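# Slide status covers to green for working duct dampers

## Task

Four duct dampers each stand behind their own status slider. Some of them have a blade that has come loose from its shaft and jammed, and this cannot be seen. For every damper that works properly, slide its status cover fully across so the slider shows green. Any faulty damper must keep showing red. Each damper must still be standing behind its own slider at the end. The result only counts if it stays that way with the robot not holding anything in place. Finish by releasing everything and moving the grippers away. Nothing may be knocked or placed off the table.

## Robot and tools

Robot: two arms, left_arm and right_arm. Each has six revolute joints and a parallel gripper. The names are labels only and say nothing about which side of a camera image an arm appears on.

Frame: one shared scene frame for both arms. The origin sits on the table surface midway between the arms. +x points out over the table, +z points up, and left_arm is mounted on the +y side. Positions are in metres and orientations are quaternions in w, x, y, z order. The printed hand position is approximate, and the error grows as the arm reaches farther. The gripper's fingers extend along its own +z axis and close along its own y axis. The reported end-effector point lies between the finger pads, roughly 1 cm behind the tips.

Tool execute_actions, argument actions: a list holding at most one item. An empty list sends nothing and just returns the current state. A motion item is {"rows": [...], "steps": n}. It has 1 to 15 rows, and steps runs from 1 to 15 (default 15). Each control step lasts 1/30 s. Rows are used one per step, and the final row repeats if there are fewer rows than steps. A wait item is {"steps": n} with no rows, n up to 300. It commands nothing new and returns once n steps have elapsed since the previous result, counting your reply time. The optional pictures flag (true/false) turns the camera images on or off; they are included by default. A refused call moves nothing.

Row layout: a single list of exactly 14 numbers covering both arms, always all 14 even if only one arm should move. The first seven belong to left_arm and the next seven to right_arm. For each arm they are waist, shoulder, elbow, wrist pitch, wrist yaw, wrist roll, then gripper opening. The six joint values are absolute target angles in radians, in the same convention as the Joint positions line. They are not offsets. Stated ranges: waist -2.880 to 2.880, shoulder 0.000 to 3.142, elbow 0.000 to 3.019, wrist pitch -1.693 to 1.571, wrist yaw -1.571 to 1.571, wrist roll -2.094 to 2.094. The true ends may differ by up to 0.019 rad either way. A target more than 0.019 rad outside a range, and also farther out than the joint's last reported angle, gets the call refused. A target beyond the real end is clipped there, and the result then reports "joint sent to its limit". That line can refer to an earlier action that was still running. Its absence does not prove there is more travel. The gripper opening is a unitless command from -1 (closed) to +1 (fully open, pads 0.094 m apart).

Motion limits: each step, a joint's target is capped to a fixed lead over its measured angle. The caps are 0.264 rad for the waist, 0.32 for the shoulder, 0.276 for the elbow, 0.33 for wrist pitch, 0.186 for wrist yaw and 0.522 for wrist roll. If the targets would put a gripper over 70 mm from where it is, all of that arm's targets are scaled back. Large moves therefore need several calls or waits. Between calls the arms keep heading to the last row sent. They stop pursuing it once everything is nearly still, or when any step is HELD. After that, only a new action makes them move on or push harder. Fingers already opening or closing carry on.

Result lines: the state line gives each gripper's position and quaternion, as `left_arm: …` | `right_arm: …`. Joint positions and Joint velocities give one block per arm in column order (rad, rad/s), followed by the pad gap (m, m/s). grip_measured is the measured opening on the command scale. Each gripper's reading can be off by about 1 mm, by a constant amount. To hold something, command an opening below grip_measured: about 0.03 under for a firm grip, less for a lighter one. Pad force tops out near 50 to 62 N, lower on thin parts under about 2 mm. "joint command not followed" means a clearance check altered or blocked targets on some steps. HELD marks steps on which your row was not fully sent. Joint torques are in the Joint positions order without the gripper. They are the drive's total output, with per-arm offset, scale, friction and noise, so judge loads by changes rather than raw values. Resistance felt while turning a damper shaft may help tell a jammed blade from a free one. MOTOR HOT appears from 85 °C. At 100 °C an OVER-TEMPERATURE FAULT drops that arm, so avoid holding loads for long.

Tool zoom_image: camera (cam_head_left, cam_head_right, cam_left_wrist or cam_right_wrist; each 672x504) and region [x0, y0, x1, y1] in pixels from the top-left corner, at most 504 by 504. It returns a closer view of that camera's latest image.

Tool finished_scene: scene, the number of the current scene. Replying without any tool call also ends things.

Cautions: do not let the arms collide or press on each other. Avoid drops, slams, hard hits and heavy pushing. Never knock anything off the table. Move smoothly and economically. Release and withdraw before finishing.

Each tool is called after "Emit:" as name([rows], argument=value, ...), one row to a line, values as JSON.

## Session

Emit:
execute_actions(actions=[])

Scene clock: 0.00 s of 6600.00 s.
left_arm: end_effector_position=(-0.0582, +0.5016, +0.3736) grip_measured=+1.000 end_effector_quat_wxyz=(+0.508, -0.430, +0.640, +0.384) | right_arm: end_effector_position=(+0.4145, -0.8011, +0.2558) grip_measured=+1.000 end_effector_quat_wxyz=(-0.056, +0.142, +0.974, -0.169)
Joint positions: left_arm=[ 2.337  0.628  0.73  -0.686  1.223  0.612  0.094] | right_arm=[-1.016  1.994  2.105 -1.532  0.325 -0.614  0.094]
Joint velocities: left_arm=[ 0.005 -0.005  0.002 -0.002 -0.007  0.007  0.   ] | right_arm=[-0.015 -0.015  0.007 -0.002 -0.11   0.037  0.   ]
Joint torques (N m, as the arm reports them, + toward a larger angle): no reading

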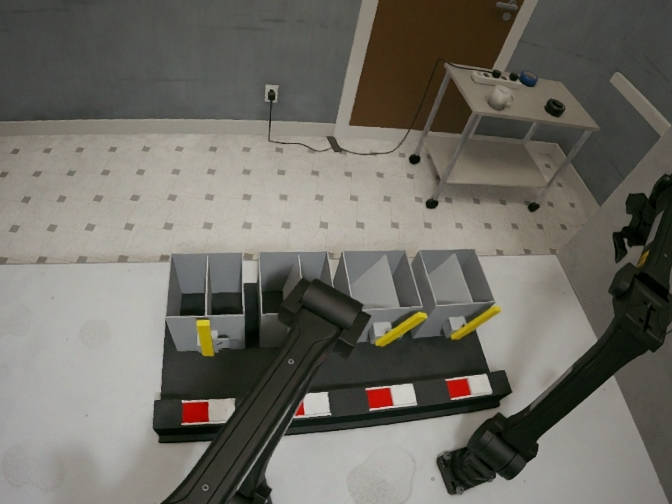

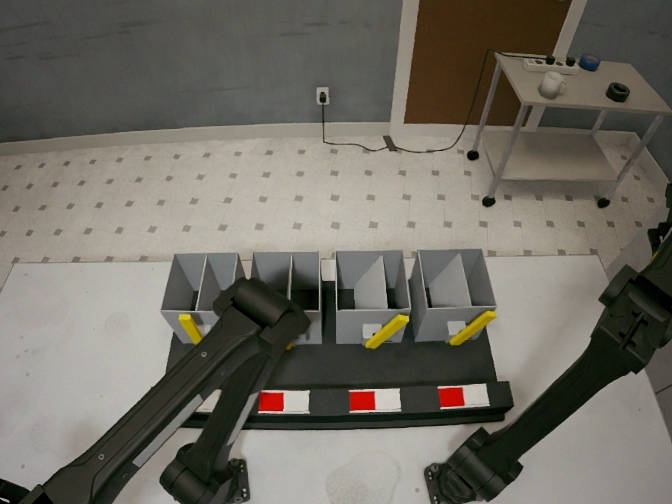

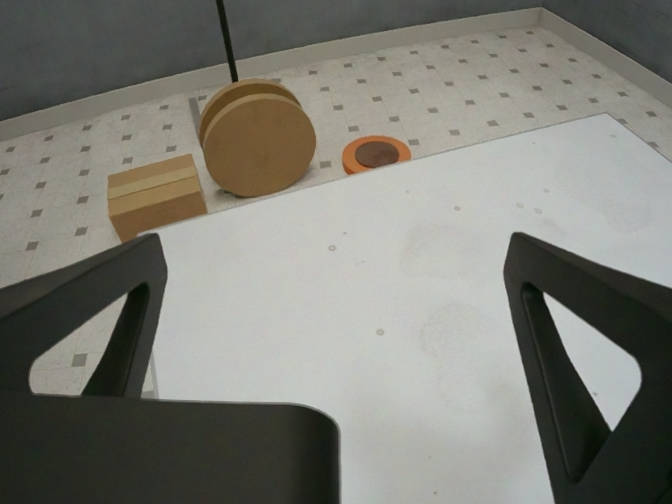

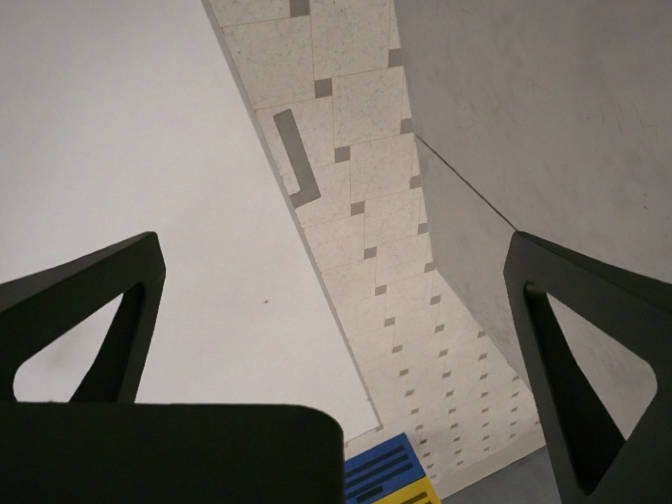

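Emit:
execute_actions([
  {"rows":[[1.5,0.7,1.0,-1.0,0.6,0.3,-1,-0.9,1.3,1.5,-1.5,0,0,-1]],"steps":15},
], pictures=false)

Emit:
execute_actions([
  {"rows":[[0.6,0.7,1.0,-1.2,0,0,-1,-0.5,0.7,1.0,-1.4,0,0,-1]],"steps":15},
], pictures=false)

Emit:
execute_actions([
  {"steps":30},
])

Scene clock: 7.03 s of 6600.00 s.
left_arm: end_effector_position=(+0.1188, +0.5406, +0.3859) grip_measured=-0.993 end_effector_quat_wxyz=(+0.442, -0.440, +0.761, +0.179) | right_arm: end_effector_position=(+0.3567, -0.5616, +0.3396) grip_measured=-0.983 end_effector_quat_wxyz=(+0.105, +0.315, +0.942, -0.049)
Joint positions: left_arm=[ 1.474  0.705  0.972 -0.99   0.605  0.326  0.   ] | right_arm=[-0.893  1.344  1.512 -1.507  0.002 -0.11   0.001]
Joint velocities: left_arm=[ 0.298 -0.024 -0.022  0.007  0.037 -0.125  0.001] | right_arm=[-0.015 -1.353 -0.095  0.007 -0.007  0.593  0.   ]
Joint torques (N m, as the arm reports them, + toward a larger angle): left_arm=[ 3.02 -1.94 13.4   1.18  0.16 -0.09] | right_arm=[-0.62 -8.26  8.59  1.21 -0.05  0.31]
Steps of this call (steps 1 to 90: nothing new was sent; then 3.53 s passed at rest; steps 91 to 105: all 15 steps of this action). Readings (joint positions):
91: left_arm=[2.316 0.632 0.751 -0.741 1.145 0.575] | right_arm=[-1.014 1.980 2.081 -1.522 0.284 -0.575]
92: left_arm=[2.264 0.647 0.788 -0.821 1.058 0.532] | right_arm=[-1.011 1.951 2.030 -1.514 0.237 -0.529]
94: left_arm=[2.111 0.683 0.875 -0.920 0.868 0.460] | right_arm=[-0.996 1.882 1.921 -1.512 0.141 -0.440]
98: left_arm=[1.726 0.711 0.970 -0.970 0.611 0.371] | right_arm=[-0.943 1.699 1.697 -1.507 0.036 -0.293]
105: the state above

Scene clock: 7.53 s of 6600.00 s.
left_arm: end_effector_position=(+0.2617, +0.4279, +0.3364) grip_measured=-0.994 end_effector_quat_wxyz=(+0.299, -0.338, +0.884, +0.121) | right_arm: end_effector_position=(+0.2634, -0.3447, +0.3312) grip_measured=-0.983 end_effector_quat_wxyz=(+0.248, +0.159, +0.955, -0.046)
Joint positions: left_arm=[ 0.577  0.704  0.979 -1.189  0.004  0.025  0.   ] | right_arm=[-0.492  0.646  1.002 -1.418 -0.003 -0.024  0.001]
Joint velocities: left_arm=[ 0.278 -0.005  0.002 -0.002 -0.037 -0.051 -0.   ] | right_arm=[-0.034  0.308 -0.007  0.017  0.007  0.022 -0.001]
Joint torques (N m, as the arm reports them, + toward a larger angle): left_arm=[ 1.21 -2.14 12.6   0.99 -0.19 -0.02] | right_arm=[0.04 2.26 9.03 1.91 0.16 0.3 ]
Steps of this call (steps 1 to 15: all 15 steps of this action). Readings (joint positions):
1: left_arm=[1.452 0.704 0.977 -1.028 0.501 0.272] | right_arm=[-0.883 1.292 1.495 -1.492 0.006 -0.099]
2: left_arm=[1.388 0.704 0.980 -1.086 0.392 0.218] | right_arm=[-0.862 1.233 1.459 -1.471 0.007 -0.091]
4: left_arm=[1.207 0.704 0.979 -1.157 0.182 0.143] | right_arm=[-0.782 1.108 1.373 -1.449 0.007 -0.078]
8: left_arm=[0.809 0.704 0.979 -1.183 0.006 0.064] | right_arm=[-0.581 0.842 1.166 -1.423 0.000 -0.057]
15: the state above

Scene clock: 8.53 s of 6600.00 s.
left_arm: end_effector_position=(+0.2574, +0.4322, +0.3363) grip_measured=-0.994 end_effector_quat_wxyz=(+0.298, -0.353, +0.878, +0.123) | right_arm: end_effector_position=(+0.2749, -0.3495, +0.3179) grip_measured=-0.983 end_effector_quat_wxyz=(+0.220, +0.166, +0.960, -0.040)
Joint positions: left_arm=[ 0.597  0.704  0.979 -1.189  0.002  0.012  0.   ] | right_arm=[-0.494  0.706  1.002 -1.415 -0.003 -0.014  0.001]
Joint velocities: left_arm=[-0.015 -0.005  0.012  0.012  0.037 -0.007 -0.001] | right_arm=[-0.015 -0.005 -0.007 -0.007  0.007 -0.007 -0.   ]
Joint torques (N m, as the arm reports them, + toward a larger angle): left_arm=[ 1.57 -1.89 12.55  1.12 -0.15 -0.08] | right_arm=[ 0.04 -1.44  8.97  1.81  0.16  0.29]
Steps of this call (steps 1 to 30: the robot went on to your last target). Readings (joint positions):
1: left_arm=[0.585 0.704 0.979 -1.189 0.003 0.022] | right_arm=[-0.493 0.658 1.002 -1.418 -0.003 -0.022]
2: left_arm=[0.592 0.704 0.979 -1.189 0.003 0.020] | right_arm=[-0.493 0.672 1.002 -1.417 -0.003 -0.021]
4: left_arm=[0.597 0.704 0.979 -1.189 0.002 0.017] | right_arm=[-0.494 0.696 1.002 -1.416 -0.003 -0.019]
8: left_arm=[0.597 0.704 0.979 -1.189 0.002 0.014] | right_arm=[-0.494 0.710 1.002 -1.415 -0.003 -0.016]
30: the state above
All arms were judged still, so your last target was given up. Only a new action makes them travel on or press farther. Fingers that are still opening or closing keep moving.

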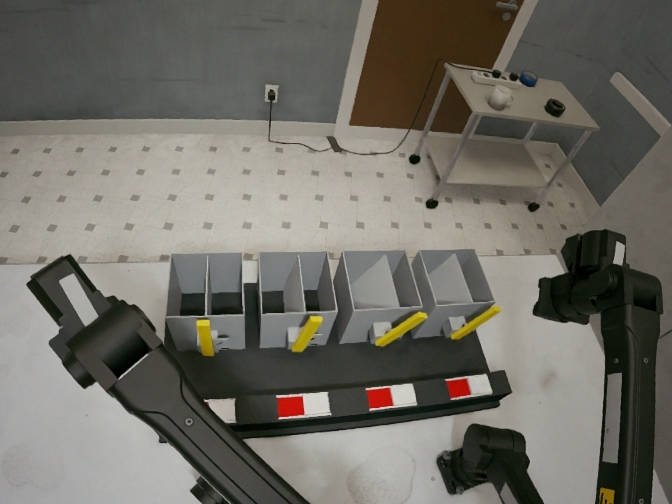

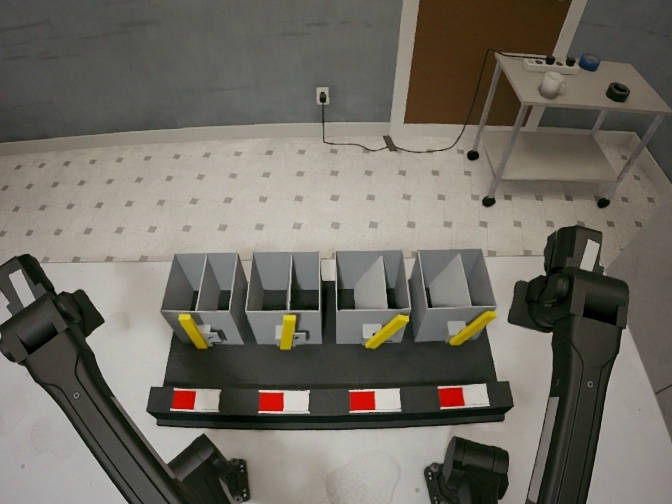

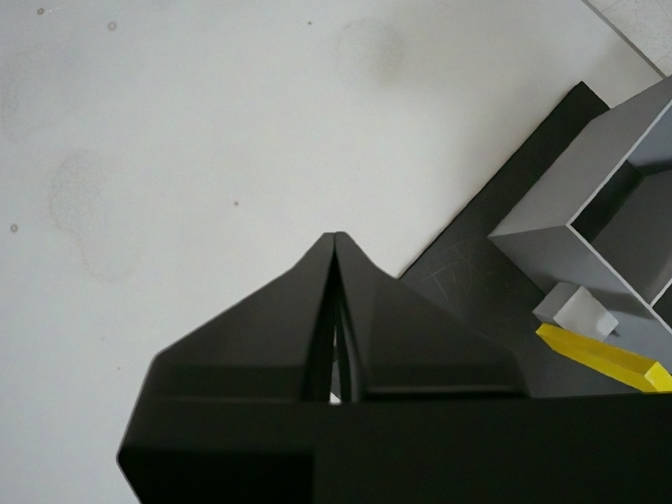

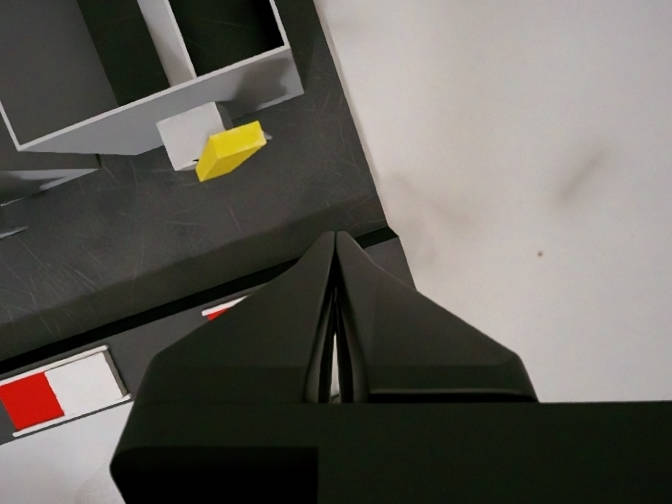

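Emit:
execute_actions([
  {"rows":[[0.2,1.0,1.2,-1.5,0,0,-1,-0.1,1.0,1.2,-1.5,0,0.2,-1],[0.2,1.0,1.2,-1.5,0,0,-1,-0.1,1.0,1.2,-1.5,0,0.2,-1],[0.2,1.0,1.2,-1.5,0,0,-1,-0.1,1.0,1.2,-1.5,0,0.2,-1],[0.2,1.0,1.2,-1.5,0,0,-1,-0.1,1.0,1.2,-1.5,0,0.2,-1],[0.2,1.0,1.2,-1.5,0,0,-1,-0.1,1.0,1.2,-1.5,0,0.2,-1],[0.2,1.0,1.2,-1.5,0,0,-1,-0.1,1.0,1.2,-1.5,0,0.2,-1],[-0.155,1.25,1.3,-1.58,0,0.02,-1,0.255,1.33,1.32,-1.54,0,0.39,-1]],"steps":15},
], pictures=false)

Emit:
execute_actions([
  {"steps":20},
])

Scene clock: 24.00 s of 6600.00 s.
left_arm: end_effector_position=(+0.4055, +0.2197, +0.2482) grip_measured=-0.994 end_effector_quat_wxyz=(-0.020, +0.013, +1.000, -0.002) | right_arm: end_effector_position=(+0.3892, -0.1100, +0.2268) grip_measured=-0.983 end_effector_quat_wxyz=(-0.026, -0.047, +0.999, -0.008)
Joint positions: left_arm=[-0.195  1.304  1.252 -1.558  0.004  0.011  0.   ] | right_arm=[ 0.274  1.374  1.262 -1.513 -0.003  0.316  0.001]
Joint velocities: left_arm=[-0.171  0.063 -0.012 -0.09  -0.051  0.066 -0.001] | right_arm=[ 0.581  0.552 -0.002 -0.12  -0.081  0.403 -0.   ]
Joint torques (N m, as the arm reports them, + toward a larger angle): left_arm=[  5.28 -14.7   14.23   0.    -0.24   0.19] | right_arm=[ -3.94 -17.11  12.76  -0.14   0.23   0.39]
Steps of this call (steps 1 to 90: nothing new was sent; then 11.97 s passed at rest; steps 91 to 105: all 15 steps of this action). Readings (joint positions):
91: left_arm=[0.575 0.726 1.001 -1.247 -0.007 0.010] | right_arm=[-0.475 0.722 1.012 -1.430 0.005 0.010]
92: left_arm=[0.520 0.771 1.046 -1.335 -0.008 0.009] | right_arm=[-0.426 0.755 1.038 -1.454 0.005 0.035]
94: left_arm=[0.371 0.883 1.131 -1.423 -0.007 0.009] | right_arm=[-0.295 0.852 1.099 -1.473 0.006 0.076]
98: left_arm=[0.126 1.073 1.204 -1.497 -0.002 0.009] | right_arm=[-0.051 1.057 1.187 -1.491 0.002 0.166]
105: the state above

Scene clock: 24.67 s of 6600.00 s.
left_arm: end_effector_position=(+0.3966, +0.2340, +0.2724) grip_measured=-0.994 end_effector_quat_wxyz=(+0.010, -0.006, +1.000, -0.001) | right_arm: end_effector_position=(+0.3850, -0.1199, +0.2480) grip_measured=-0.983 end_effector_quat_wxyz=(-0.007, -0.008, +1.000, -0.002)
Joint positions: left_arm=[-0.155  1.242  1.261 -1.571  0.002  0.011  0.   ] | right_arm=[ 0.255  1.323  1.269 -1.531 -0.001  0.375  0.001]
Joint velocities: left_arm=[-0.015 -0.005  0.002  0.012  0.081 -0.022  0.001] | right_arm=[-0.005 -0.015 -0.007 -0.007 -0.037 -0.051 -0.   ]
Joint torques (N m, as the arm reports them, + toward a larger angle): left_arm=[ 0.5  -8.05 13.5   0.25 -0.13  0.13] | right_arm=[ 0.56 -9.43 12.34  0.09  0.17  0.3 ]
Steps of this call (steps 1 to 20: the robot went on to your last target). Readings (joint positions):
1: left_arm=[-0.196 1.304 1.252 -1.560 0.004 0.011] | right_arm=[0.288 1.389 1.262 -1.518 -0.003 0.327]
2: left_arm=[-0.191 1.298 1.252 -1.563 0.004 0.011] | right_arm=[0.291 1.392 1.262 -1.520 -0.003 0.336]
4: left_arm=[-0.174 1.279 1.252 -1.567 0.003 0.011] | right_arm=[0.283 1.382 1.262 -1.524 -0.003 0.350]
8: left_arm=[-0.155 1.246 1.257 -1.571 0.002 0.011] | right_arm=[0.258 1.340 1.263 -1.529 -0.001 0.366]
20: the state above

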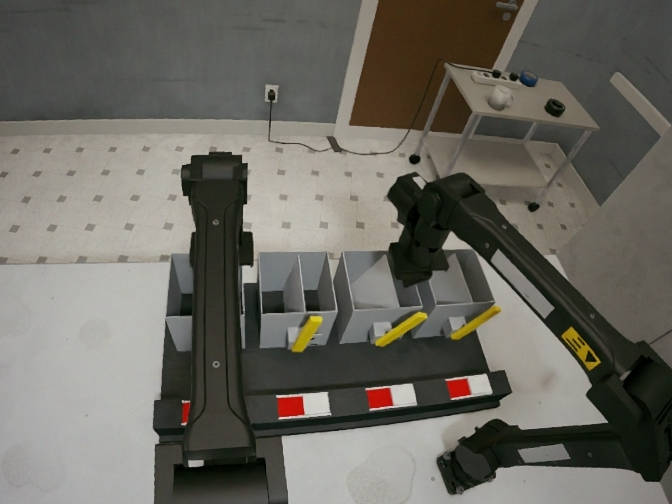

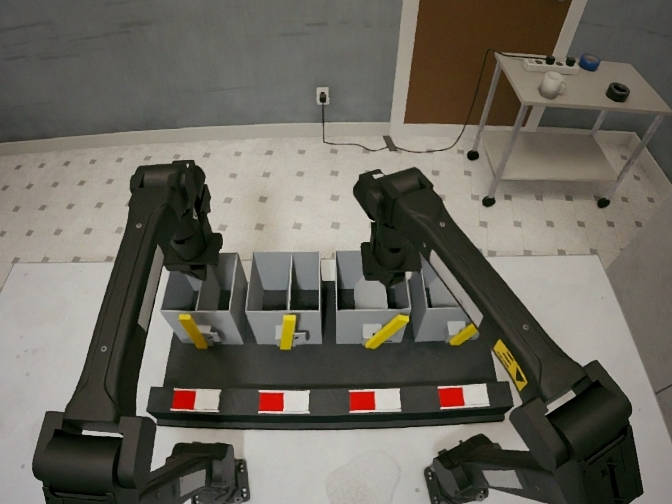

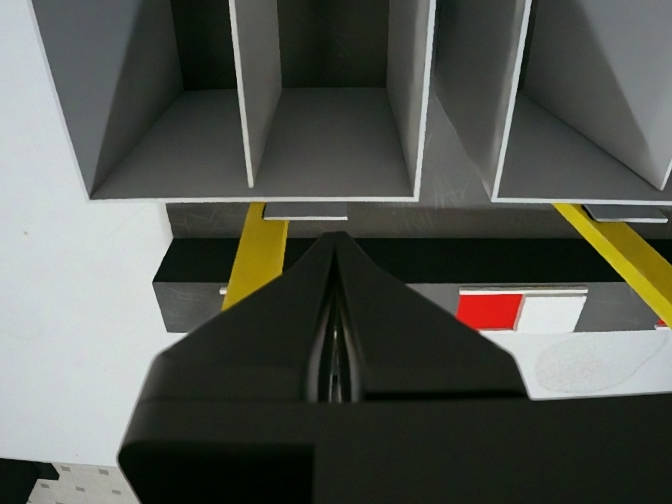

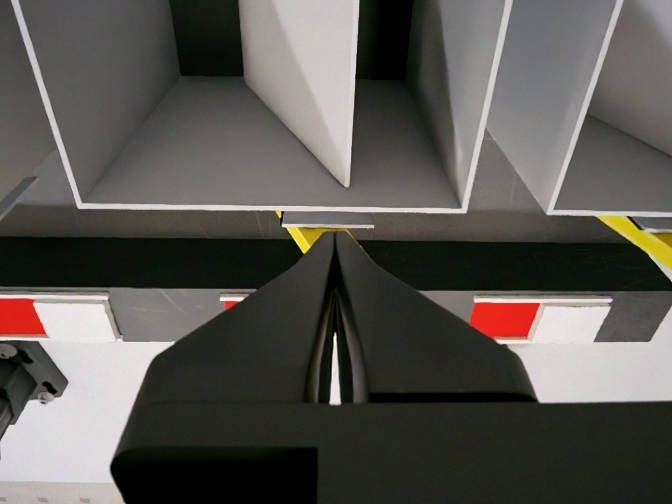

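Emit:
execute_actions([
  {"rows":[[-0.155,1.25,1.3,-1.58,0,0.02,1,0.182,1.33,1.32,-1.54,0,0.315,-1],[-0.155,1.25,1.3,-1.58,0,0.02,1,0.182,1.33,1.32,-1.54,0,0.315,-1],[-0.155,1.25,1.3,-1.58,0,0.02,1,0.182,1.33,1.32,-1.54,0,0.315,-1],[-0.155,1.25,1.3,-1.58,0,0.02,1,0.182,1.33,1.32,-1.54,0,0.315,-1],[-0.155,1.25,1.3,-1.58,0,0.02,1,0.182,1.33,1.32,-1.54,0,0.315,-1],[-0.155,1.25,1.3,-1.58,0,0.02,1,0.182,1.33,1.32,-1.54,0,0.315,-1],[-0.155,1.25,1.3,-1.58,0,0.02,1,0.182,1.33,1.32,-1.54,0,0.315,-1],[-0.155,1.27,1.2,-1.47,0,0.02,1,0.182,1.33,1.22,-1.46,0,0.315,-1]],"steps":15},
])

Scene clock: 43.57 s of 6600.00 s.
left_arm: end_effector_position=(+0.4039, +0.2341, +0.2381) grip_measured=+1.000 end_effector_quat_wxyz=(+0.006, -0.006, +1.000, -0.001) | right_arm: end_effector_position=(+0.3960, -0.1476, +0.2288) grip_measured=-0.983 end_effector_quat_wxyz=(-0.004, +0.010, +1.000, -0.001)
Joint positions: left_arm=[-0.155  1.268  1.193 -1.484  0.002  0.011  0.094] | right_arm=[ 0.175  1.325  1.221 -1.474 -0.001  0.331  0.001]
Joint velocities: left_arm=[-0.005  0.093 -0.051  0.037  0.051  0.066  0.   ] | right_arm=[-0.005 -0.005 -0.007  0.012  0.051  0.037 -0.001]
Joint torques (N m, as the arm reports them, + toward a larger angle): left_arm=[ 1.35 -9.81 10.74  0.96 -0.13  0.15] | right_arm=[  1.13 -10.02   8.54   0.94   0.12  -0.02]
Steps of this call (steps 1 to 15: the robot went on to your last target; steps 16 to 90: nothing new was sent; then 15.40 s passed at rest; steps 91 to 105: all 15 steps of this action). Readings (joint positions):
91: left_arm=[-0.155 1.242 1.261 -1.571 0.002 0.011] | right_arm=[0.250 1.323 1.269 -1.531 -0.003 0.368]
92: left_arm=[-0.155 1.242 1.261 -1.571 0.002 0.011] | right_arm=[0.238 1.323 1.269 -1.531 -0.003 0.359]
94: left_arm=[-0.155 1.242 1.261 -1.571 0.002 0.011] | right_arm=[0.206 1.323 1.269 -1.531 -0.002 0.348]
98: left_arm=[-0.155 1.241 1.253 -1.552 0.002 0.011] | right_arm=[0.174 1.323 1.263 -1.518 -0.001 0.338]
105: the state above

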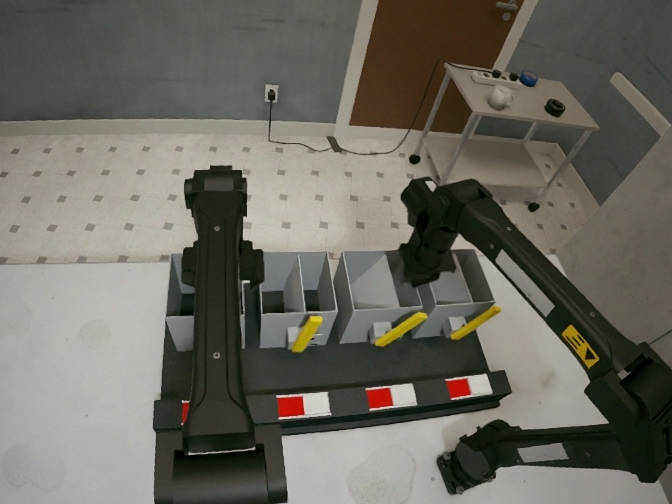

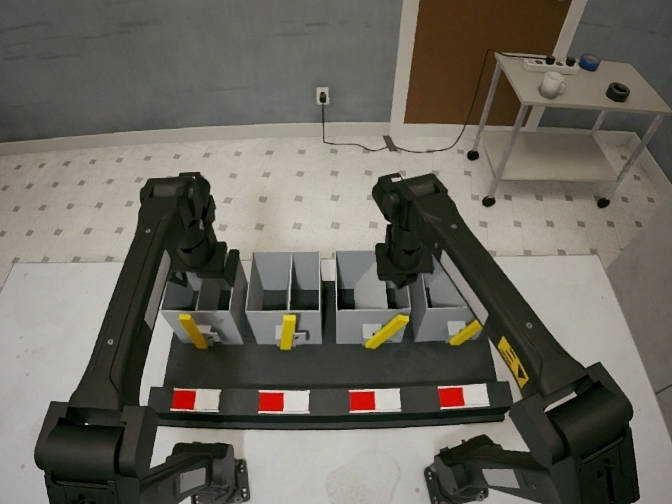

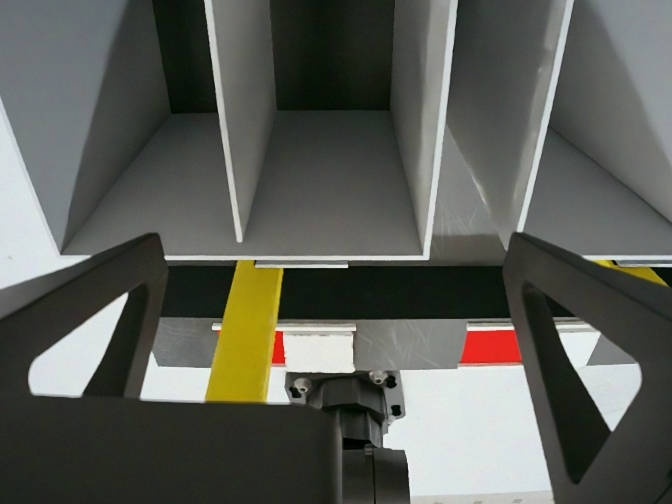

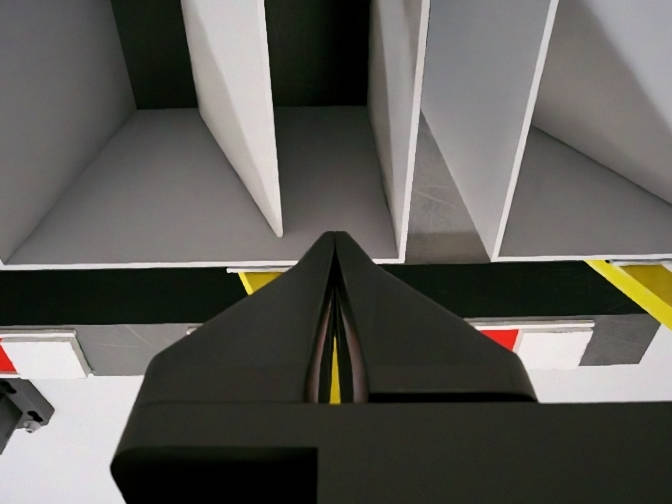

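Emit:
execute_actions([
  {"rows":[[-0.155,1.29,1.12,-1.39,0,0.02,1,0.18,1.34,1.16,-1.39,0,0.315,-1],[-0.155,1.29,1.12,-1.39,0,0.02,1,0.18,1.34,1.16,-1.39,0,0.315,-1],[-0.155,1.29,1.12,-1.39,0,0.02,1,0.18,1.34,1.16,-1.39,0,0.315,-1],[-0.155,1.29,1.12,-1.39,0,0.02,1,0.18,1.34,1.16,-1.39,0,0.315,-1],[-0.155,1.305,1.06,-1.31,0,0.02,1,0.18,1.35,1.09,-1.32,0,0.315,-1],[-0.155,1.305,1.06,-1.31,0,0.02,1,0.18,1.35,1.09,-1.32,0,0.315,-1],[-0.155,1.305,1.06,-1.31,0,0.02,1,0.18,1.35,1.09,-1.32,0,0.315,-1],[-0.155,1.305,1.06,-1.31,0,0.02,1,0.18,1.35,1.09,-1.32,0,0.315,-1],[-0.155,1.32,1.0,-1.24,0,0.02,1,0.18,1.36,1.02,-1.25,0,0.315,-1]],"steps":15},
])

Emit:
execute_actions([
  {"rows":[[-0.155,1.32,1.0,-1.24,0,0.02,-0.3,0.18,1.36,1.02,-1.25,0,0.315,0.3]],"steps":15},
])

Scene clock: 59.27 s of 6600.00 s.
left_arm: end_effector_position=(+0.3973, +0.2340, +0.1437) grip_measured=+1.000 end_effector_quat_wxyz=(-0.009, -0.006, +1.000, -0.001) | right_arm: end_effector_position=(+0.3876, -0.1508, +0.1442) grip_measured=-0.983 end_effector_quat_wxyz=(-0.009, +0.009, +1.000, -0.004)
Joint positions: left_arm=[-0.155  1.322  0.989 -1.256  0.002  0.011  0.094] | right_arm=[ 0.175  1.359  1.025 -1.257  0.002  0.329  0.001]
Joint velocities: left_arm=[-0.005  0.034 -0.022  0.042 -0.007  0.037  0.   ] | right_arm=[ 0.005 -0.005  0.002  0.164  0.051 -0.066  0.001]
Joint torques (N m, as the arm reports them, + toward a larger angle): left_arm=[ 1.63 -9.9  10.43  1.08 -0.13  0.16] | right_arm=[ 0.6  -9.7   7.86  0.42 -0.12  0.02]
Steps of this call (steps 1 to 15: the robot went on to your last target; steps 16 to 90: nothing new was sent; then 12.20 s passed at rest; steps 91 to 105: all 15 steps of this action). Readings (joint positions):
91: left_arm=[-0.155 1.270 1.184 -1.464 0.002 0.011] | right_arm=[0.175 1.325 1.213 -1.457 -0.001 0.329]
92: left_arm=[-0.155 1.267 1.167 -1.436 0.002 0.011] | right_arm=[0.175 1.323 1.201 -1.434 -0.001 0.329]
94: left_arm=[-0.155 1.270 1.135 -1.412 0.002 0.011] | right_arm=[0.175 1.325 1.177 -1.411 -0.001 0.329]
98: left_arm=[-0.155 1.289 1.063 -1.336 0.002 0.011] | right_arm=[0.175 1.336 1.104 -1.344 -0.001 0.329]
105: the state above

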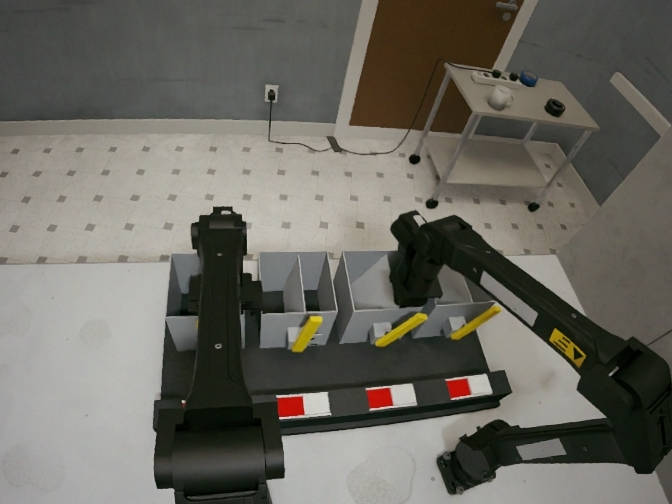

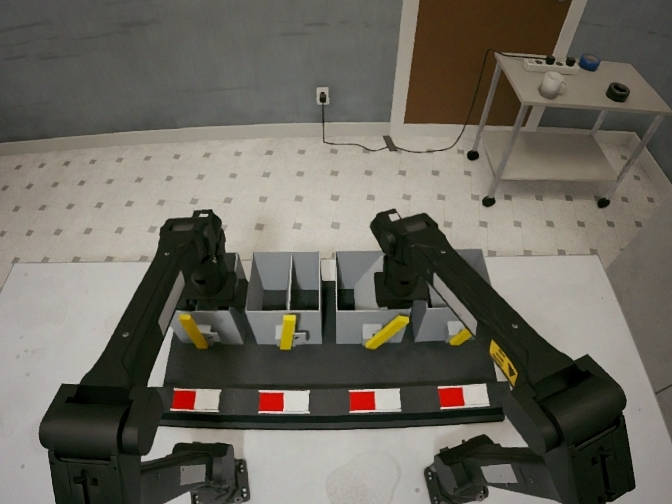

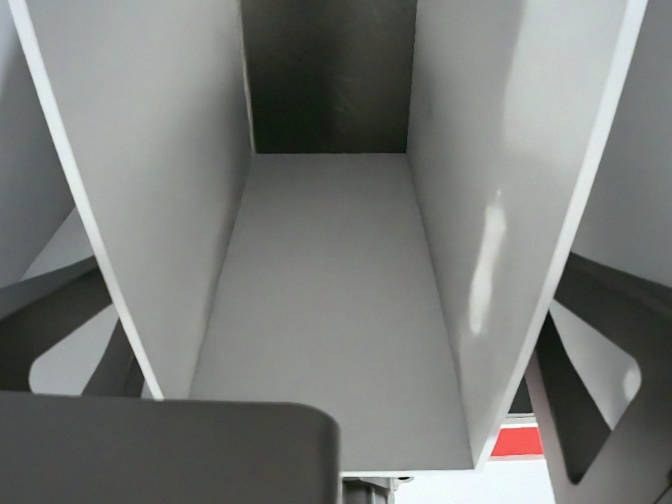

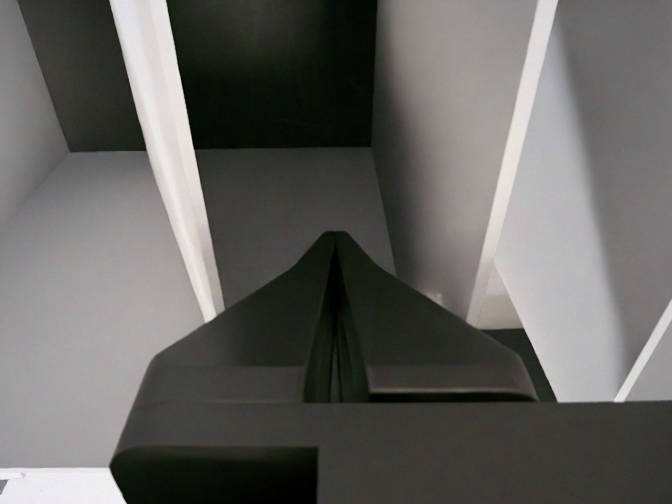

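Scene clock: 59.77 s of 6600.00 s.
left_arm: end_effector_position=(+0.3984, +0.2283, +0.1440) grip_measured=-0.297 end_effector_quat_wxyz=(-0.007, -0.001, +1.000, -0.007) | right_arm: end_effector_position=(+0.3889, -0.1508, +0.1461) grip_measured=-0.527 end_effector_quat_wxyz=(-0.003, +0.006, +1.000, -0.007)
Joint positions: left_arm=[-0.166  1.321  0.989 -1.252  0.013  0.012  0.033] | right_arm=[ 0.179  1.354  1.026 -1.253  0.011  0.327  0.022]
Joint velocities: left_arm=[ 0.005  0.015 -0.012  0.002 -0.11   0.037 -0.001] | right_arm=[-0.005 -0.005  0.002 -0.012  0.007 -0.022 -0.   ]
Joint torques (N m, as the arm reports them, + toward a larger angle): left_arm=[ 2.79 -9.89 10.25  0.85 -0.67  0.16] | right_arm=[ 0.86 -9.85  7.86  0.62 -0.43  0.03]
Steps of this call (steps 1 to 15: all 15 steps of this action). Readings (joint positions):
1: left_arm=[-0.155 1.322 0.989 -1.255 0.002 0.011] | right_arm=[0.175 1.359 1.025 -1.253 0.004 0.329]
2: left_arm=[-0.155 1.322 0.989 -1.253 -0.001 0.011] | right_arm=[0.176 1.359 1.025 -1.251 -0.001 0.330]
4: left_arm=[-0.161 1.321 0.989 -1.253 0.016 0.012] | right_arm=[0.179 1.354 1.026 -1.253 0.011 0.329]
8: left_arm=[-0.166 1.321 0.989 -1.252 0.013 0.012] | right_arm=[0.179 1.354 1.026 -1.253 0.011 0.327]
15: the state above

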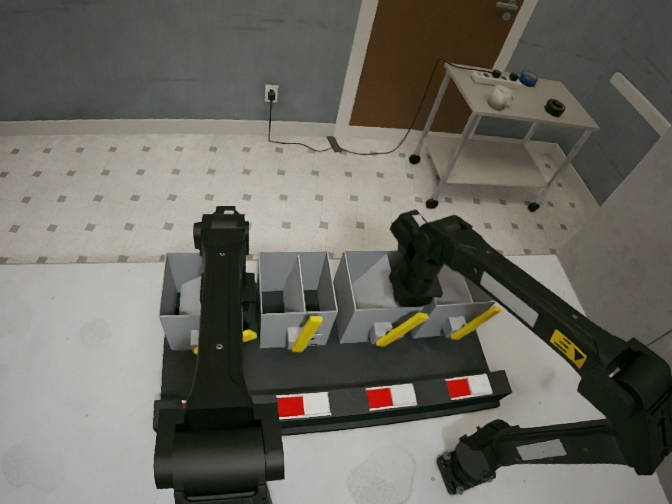

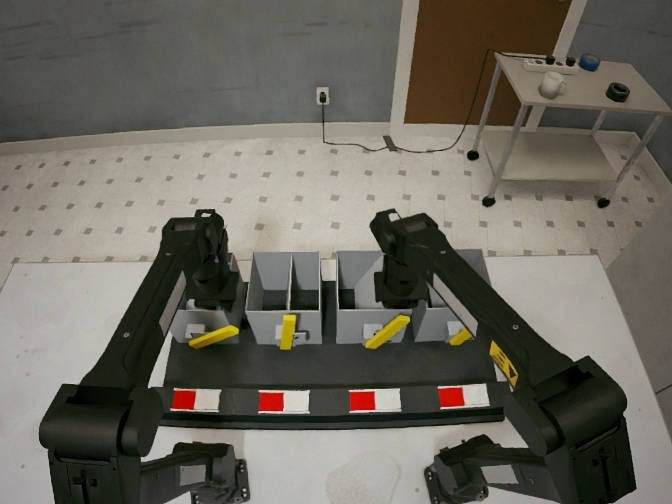

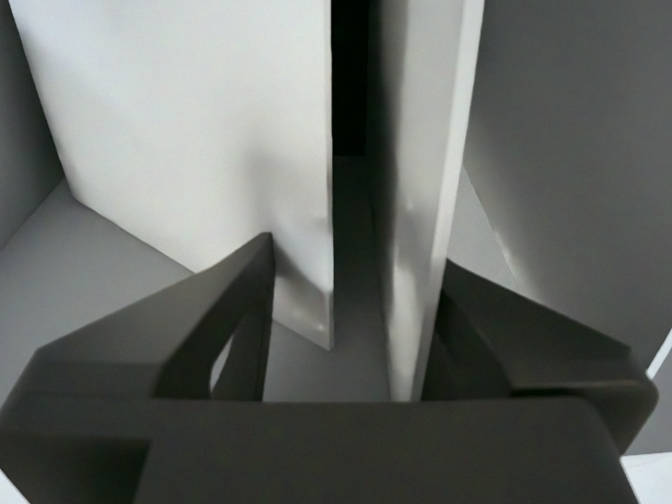

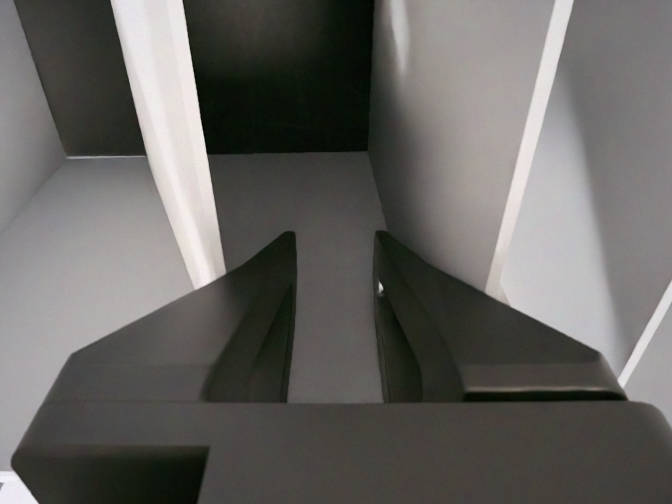

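Emit:
execute_actions([
  {"rows":[[-0.155,1.32,1.0,-1.24,0,0.02,1,0.18,1.36,1.02,-1.25,0,0.315,-1],[-0.155,1.32,1.0,-1.24,0,0.02,1,0.18,1.36,1.02,-1.25,0,0.315,-1],[-0.155,1.32,1.0,-1.24,0,0.02,1,0.18,1.36,1.02,-1.25,0,0.315,-1],[-0.155,1.32,1.0,-1.24,0,0.02,1,0.18,1.36,1.02,-1.25,0,0.315,-1],[-0.155,1.32,1.0,-1.24,0,0.02,1,0.18,1.36,1.02,-1.25,0,0.315,-1],[-0.155,1.30,1.1,-1.35,0,0.02,1,0.18,1.35,1.12,-1.35,0,0.315,-1],[-0.155,1.30,1.1,-1.35,0,0.02,1,0.18,1.35,1.12,-1.35,0,0.315,-1],[-0.155,1.30,1.1,-1.35,0,0.02,1,0.18,1.35,1.12,-1.35,0,0.315,-1],[-0.155,1.28,1.2,-1.46,0,0.02,1,0.18,1.34,1.22,-1.45,0,0.315,-1],[-0.155,1.28,1.2,-1.46,0,0.02,1,0.18,1.34,1.22,-1.45,0,0.315,-1],[-0.155,1.28,1.2,-1.46,0,0.02,1,0.18,1.34,1.22,-1.45,0,0.315,-1],[-0.155,1.25,1.32,-1.58,0,0.02,1,0.18,1.32,1.33,-1.55,0,0.315,-1]],"steps":15},
], pictures=false)

Emit:
execute_actions([
  {"rows":[[-0.155,1.25,1.32,-1.58,0,0.02,1,0.18,1.32,1.33,-1.55,0,0.315,-1],[-0.155,1.25,1.32,-1.58,0,0.02,1,0.18,1.32,1.33,-1.55,0,0.315,-1],[-0.155,1.25,1.32,-1.58,0,0.02,1,0.18,1.32,1.33,-1.55,0,0.315,-1],[-0.618,1.36,1.4,-1.57,0,-0.43,1,-0.293,1.3,1.3,-1.54,0,-0.15,-1]],"steps":15},
], pictures=false)

Emit:
execute_actions([
  {"steps":20},
])

Scene clock: 80.57 s of 6600.00 s.
left_arm: end_effector_position=(+0.4065, +0.2318, +0.2514) grip_measured=+1.000 end_effector_quat_wxyz=(-0.001, -0.003, +1.000, -0.001) | right_arm: end_effector_position=(+0.3951, -0.1472, +0.2299) grip_measured=-0.983 end_effector_quat_wxyz=(-0.021, +0.006, +1.000, -0.008)
Joint positions: left_arm=[-0.161  1.282  1.241 -1.532  0.003  0.012  0.094] | right_arm=[ 0.179  1.348  1.244 -1.513  0.002  0.326  0.001]
Joint velocities: left_arm=[-0.015 -0.357  0.906 -0.559  0.037  0.022  0.   ] | right_arm=[-0.005 -0.171  0.808 -0.369  0.037  0.066 -0.   ]
Joint torques (N m, as the arm reports them, + toward a larger angle): left_arm=[  0.9  -10.14  12.03   0.31  -0.17   0.15] | right_arm=[  0.95 -12.05  11.13   0.15  -0.01   0.03]
Steps of this call (steps 1 to 15: the robot went on to your last target; steps 16 to 90: nothing new was sent; then 17.30 s passed at rest; steps 91 to 105: all 15 steps of this action). Readings (joint positions):
91: left_arm=[-0.166 1.321 0.989 -1.252 0.009 0.012] | right_arm=[0.179 1.354 1.026 -1.253 0.008 0.326]
92: left_arm=[-0.165 1.321 0.989 -1.251 0.005 0.012] | right_arm=[0.179 1.354 1.026 -1.252 0.004 0.326]
94: left_arm=[-0.162 1.321 0.989 -1.251 0.003 0.012] | right_arm=[0.179 1.354 1.026 -1.252 0.003 0.326]
98: left_arm=[-0.161 1.319 1.023 -1.319 0.003 0.012] | right_arm=[0.179 1.356 1.052 -1.308 0.002 0.326]
105: the state above

Scene clock: 81.07 s of 6600.00 s.
left_arm: end_effector_position=(+0.3945, +0.0405, +0.2622) grip_measured=+1.000 end_effector_quat_wxyz=(-0.007, +0.061, +0.998, +0.001) | right_arm: end_effector_position=(+0.4082, -0.3417, +0.2656) grip_measured=-0.983 end_effector_quat_wxyz=(+0.016, +0.064, +0.998, -0.005)
Joint positions: left_arm=[-0.667  1.378  1.359 -1.565  0.004 -0.364  0.094] | right_arm=[-0.346  1.301  1.295 -1.531  0.006 -0.081  0.001]
Joint velocities: left_arm=[-0.103  0.093 -0.012 -0.007 -0.022 -0.374  0.   ] | right_arm=[ 0.034  0.005 -0.027 -0.012 -0.081 -0.388  0.   ]
Joint torques (N m, as the arm reports them, + toward a larger angle): left_arm=[  5.95 -14.01  13.59   0.24  -0.31  -0.1 ] | right_arm=[ 4.51 -9.95  9.08  0.3  -0.22 -0.01]
Steps of this call (steps 1 to 15: all 15 steps of this action). Readings (joint positions):
1: left_arm=[-0.161 1.270 1.268 -1.546 0.003 0.012] | right_arm=[0.179 1.341 1.268 -1.522 0.002 0.326]
2: left_arm=[-0.161 1.257 1.286 -1.554 0.003 0.012] | right_arm=[0.179 1.332 1.285 -1.527 0.002 0.326]
4: left_arm=[-0.176 1.239 1.308 -1.562 -0.004 -0.036] | right_arm=[0.163 1.313 1.295 -1.531 -0.005 0.272]
8: left_arm=[-0.365 1.281 1.355 -1.565 -0.006 -0.202] | right_arm=[-0.039 1.298 1.295 -1.531 -0.006 0.087]
15: the state above

Scene clock: 81.73 s of 6600.00 s.
left_arm: end_effector_position=(+0.4021, +0.0600, +0.2673) grip_measured=+1.000 end_effector_quat_wxyz=(+0.000, +0.009, +1.000, -0.001) | right_arm: end_effector_position=(+0.4122, -0.3200, +0.2656) grip_measured=-0.983 end_effector_quat_wxyz=(+0.016, +0.009, +1.000, -0.003)
Joint positions: left_arm=[-0.615  1.364  1.359 -1.565  0.001 -0.418  0.094] | right_arm=[-0.29   1.301  1.295 -1.531  0.001 -0.135  0.001]
Joint velocities: left_arm=[ 0.005 -0.015  0.007  0.002 -0.007 -0.066  0.   ] | right_arm=[-0.005 -0.015  0.012 -0.017 -0.037  0.007  0.   ]
Joint torques (N m, as the arm reports them, + toward a larger angle): left_arm=[  0.37 -11.37  13.48   0.2   -0.15  -0.1 ] | right_arm=[  0.34 -10.03   9.32   0.31  -0.02   0.05]
Steps of this call (steps 1 to 20: the robot went on to your last target). Readings (joint positions):
1: left_arm=[-0.666 1.379 1.359 -1.565 0.004 -0.375] | right_arm=[-0.339 1.301 1.295 -1.531 0.005 -0.092]
2: left_arm=[-0.659 1.379 1.359 -1.565 0.004 -0.383] | right_arm=[-0.329 1.301 1.295 -1.531 0.005 -0.101]
4: left_arm=[-0.639 1.374 1.359 -1.565 0.003 -0.396] | right_arm=[-0.306 1.301 1.295 -1.531 0.002 -0.114]
8: left_arm=[-0.615 1.365 1.359 -1.565 0.001 -0.410] | right_arm=[-0.289 1.301 1.295 -1.531 0.001 -0.127]
20: the state above

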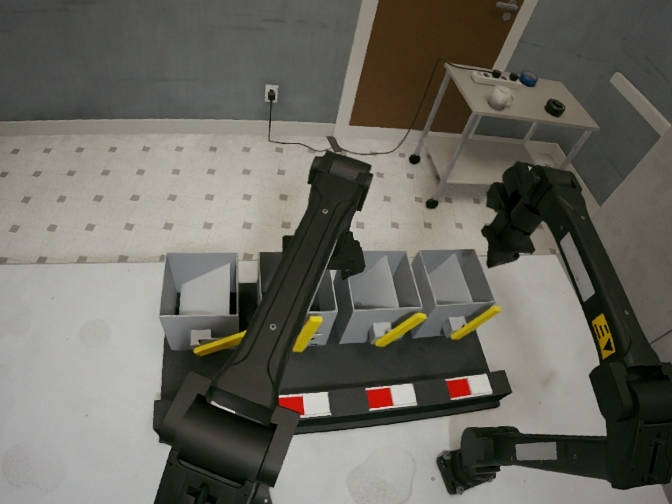

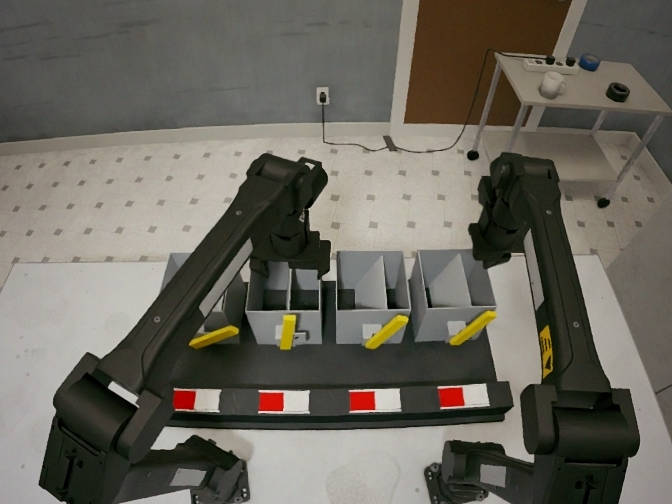

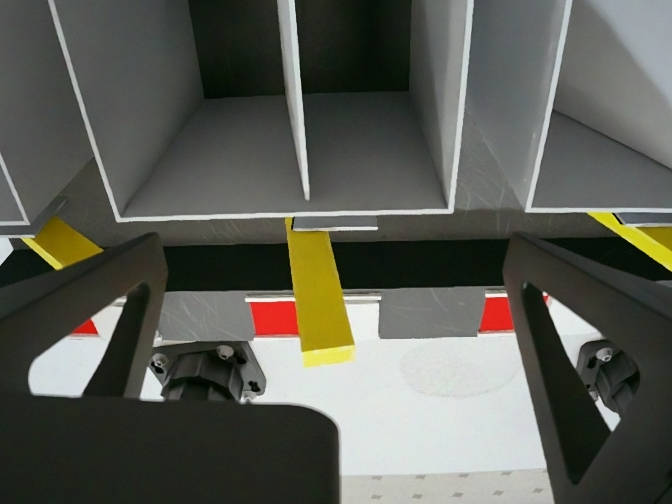

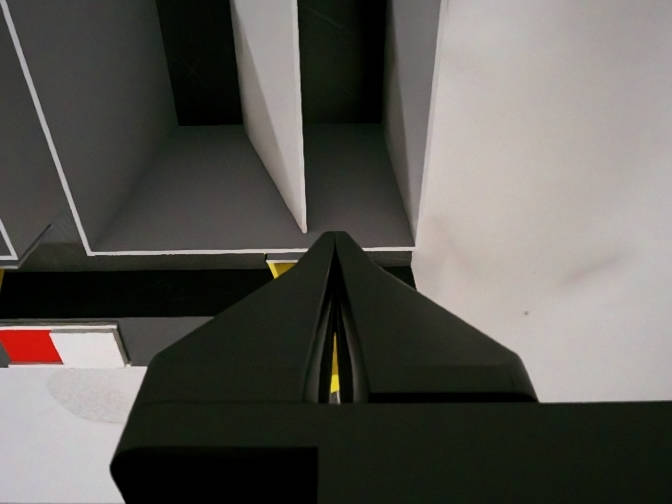

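Emit:
execute_actions([
  {"rows":[[-0.652,1.36,1.35,-1.54,0,-0.46,1,-0.322,1.26,1.25,-1.53,0,-0.18,-1],[-0.652,1.36,1.35,-1.54,0,-0.46,1,-0.322,1.26,1.25,-1.53,0,-0.18,-1],[-0.652,1.36,1.35,-1.54,0,-0.46,1,-0.322,1.26,1.25,-1.53,0,-0.18,-1],[-0.652,1.36,1.35,-1.54,0,-0.46,1,-0.322,1.26,1.25,-1.53,0,-0.18,-1],[-0.652,1.36,1.35,-1.54,0,-0.46,1,-0.322,1.26,1.25,-1.53,0,-0.18,-1],[-0.652,1.36,1.35,-1.54,0,-0.46,1,-0.322,1.26,1.25,-1.53,0,-0.18,-1],[-0.652,1.36,1.28,-1.47,0,-0.46,1,-0.322,1.28,1.19,-1.46,0,-0.18,-1],[-0.652,1.36,1.28,-1.47,0,-0.46,1,-0.322,1.28,1.19,-1.46,0,-0.18,-1],[-0.652,1.36,1.28,-1.47,0,-0.46,1,-0.322,1.28,1.19,-1.46,0,-0.18,-1],[-0.652,1.362,1.21,-1.39,0,-0.46,1,-0.322,1.29,1.13,-1.39,0,-0.18,-1]],"steps":15},
])

Scene clock: 100.70 s of 6600.00 s.
left_arm: end_effector_position=(+0.3899, +0.0504, +0.2074) grip_measured=+1.000 end_effector_quat_wxyz=(-0.001, +0.012, +1.000, +0.000) | right_arm: end_effector_position=(+0.3925, -0.3280, +0.2060) grip_measured=-0.983 end_effector_quat_wxyz=(+0.000, +0.010, +1.000, -0.000)
Joint positions: left_arm=[-0.651  1.361  1.198 -1.41   0.001 -0.447  0.094] | right_arm=[-0.32   1.288  1.127 -1.409  0.    -0.165  0.001]
Joint velocities: left_arm=[-0.005  0.093 -0.095  0.046 -0.007  0.022  0.   ] | right_arm=[ 0.005  0.142 -0.095  0.046 -0.007 -0.022  0.   ]
Joint torques (N m, as the arm reports them, + toward a larger angle): left_arm=[  1.04 -11.49  11.33   1.12  -0.14  -0.1 ] | right_arm=[  0.77 -10.32   9.42   0.95   0.     0.02]
Steps of this call (steps 1 to 15: the robot went on to your last target; steps 16 to 90: nothing new was sent; then 15.47 s passed at rest; steps 91 to 105: all 15 steps of this action). Readings (joint positions):
91: left_arm=[-0.617 1.364 1.358 -1.562 0.001 -0.424] | right_arm=[-0.291 1.299 1.290 -1.530 0.000 -0.141]
92: left_arm=[-0.622 1.363 1.356 -1.558 0.001 -0.429] | right_arm=[-0.296 1.292 1.280 -1.530 0.000 -0.146]
94: left_arm=[-0.636 1.363 1.353 -1.553 0.001 -0.436] | right_arm=[-0.309 1.278 1.259 -1.530 0.000 -0.153]
98: left_arm=[-0.651 1.356 1.323 -1.511 0.001 -0.443] | right_arm=[-0.320 1.265 1.233 -1.498 0.000 -0.160]
105: the state above

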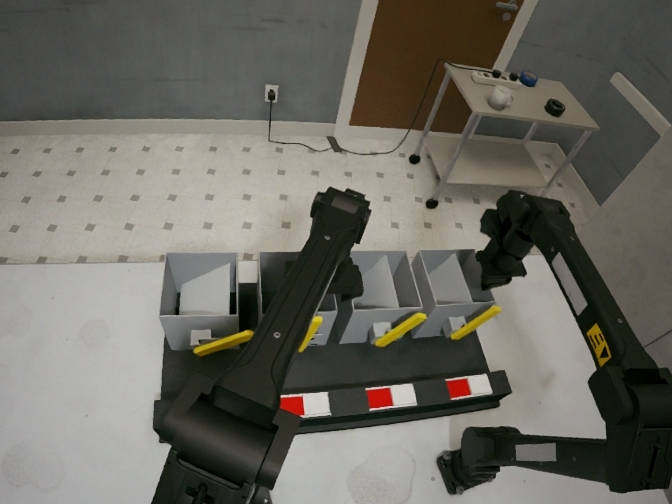

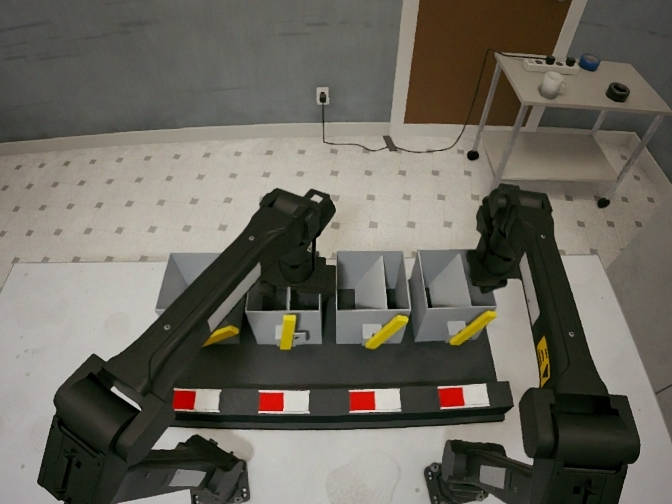

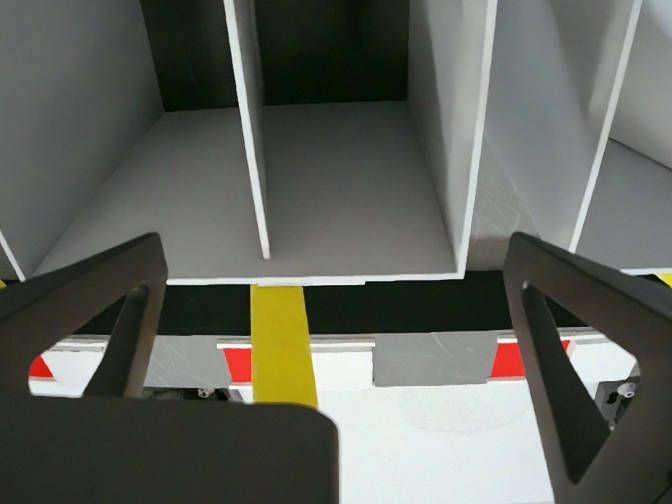

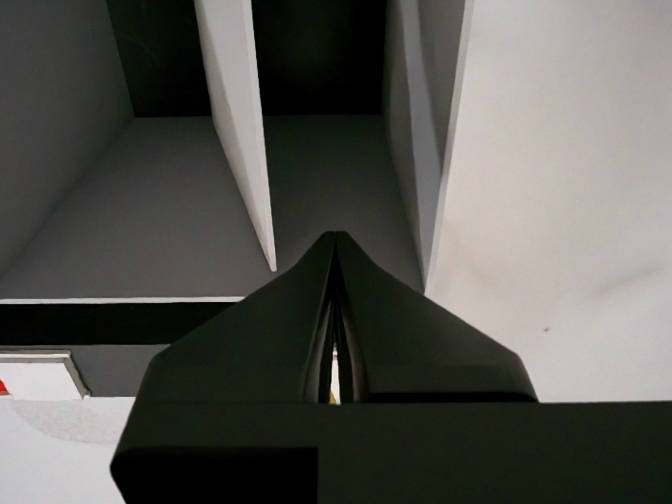

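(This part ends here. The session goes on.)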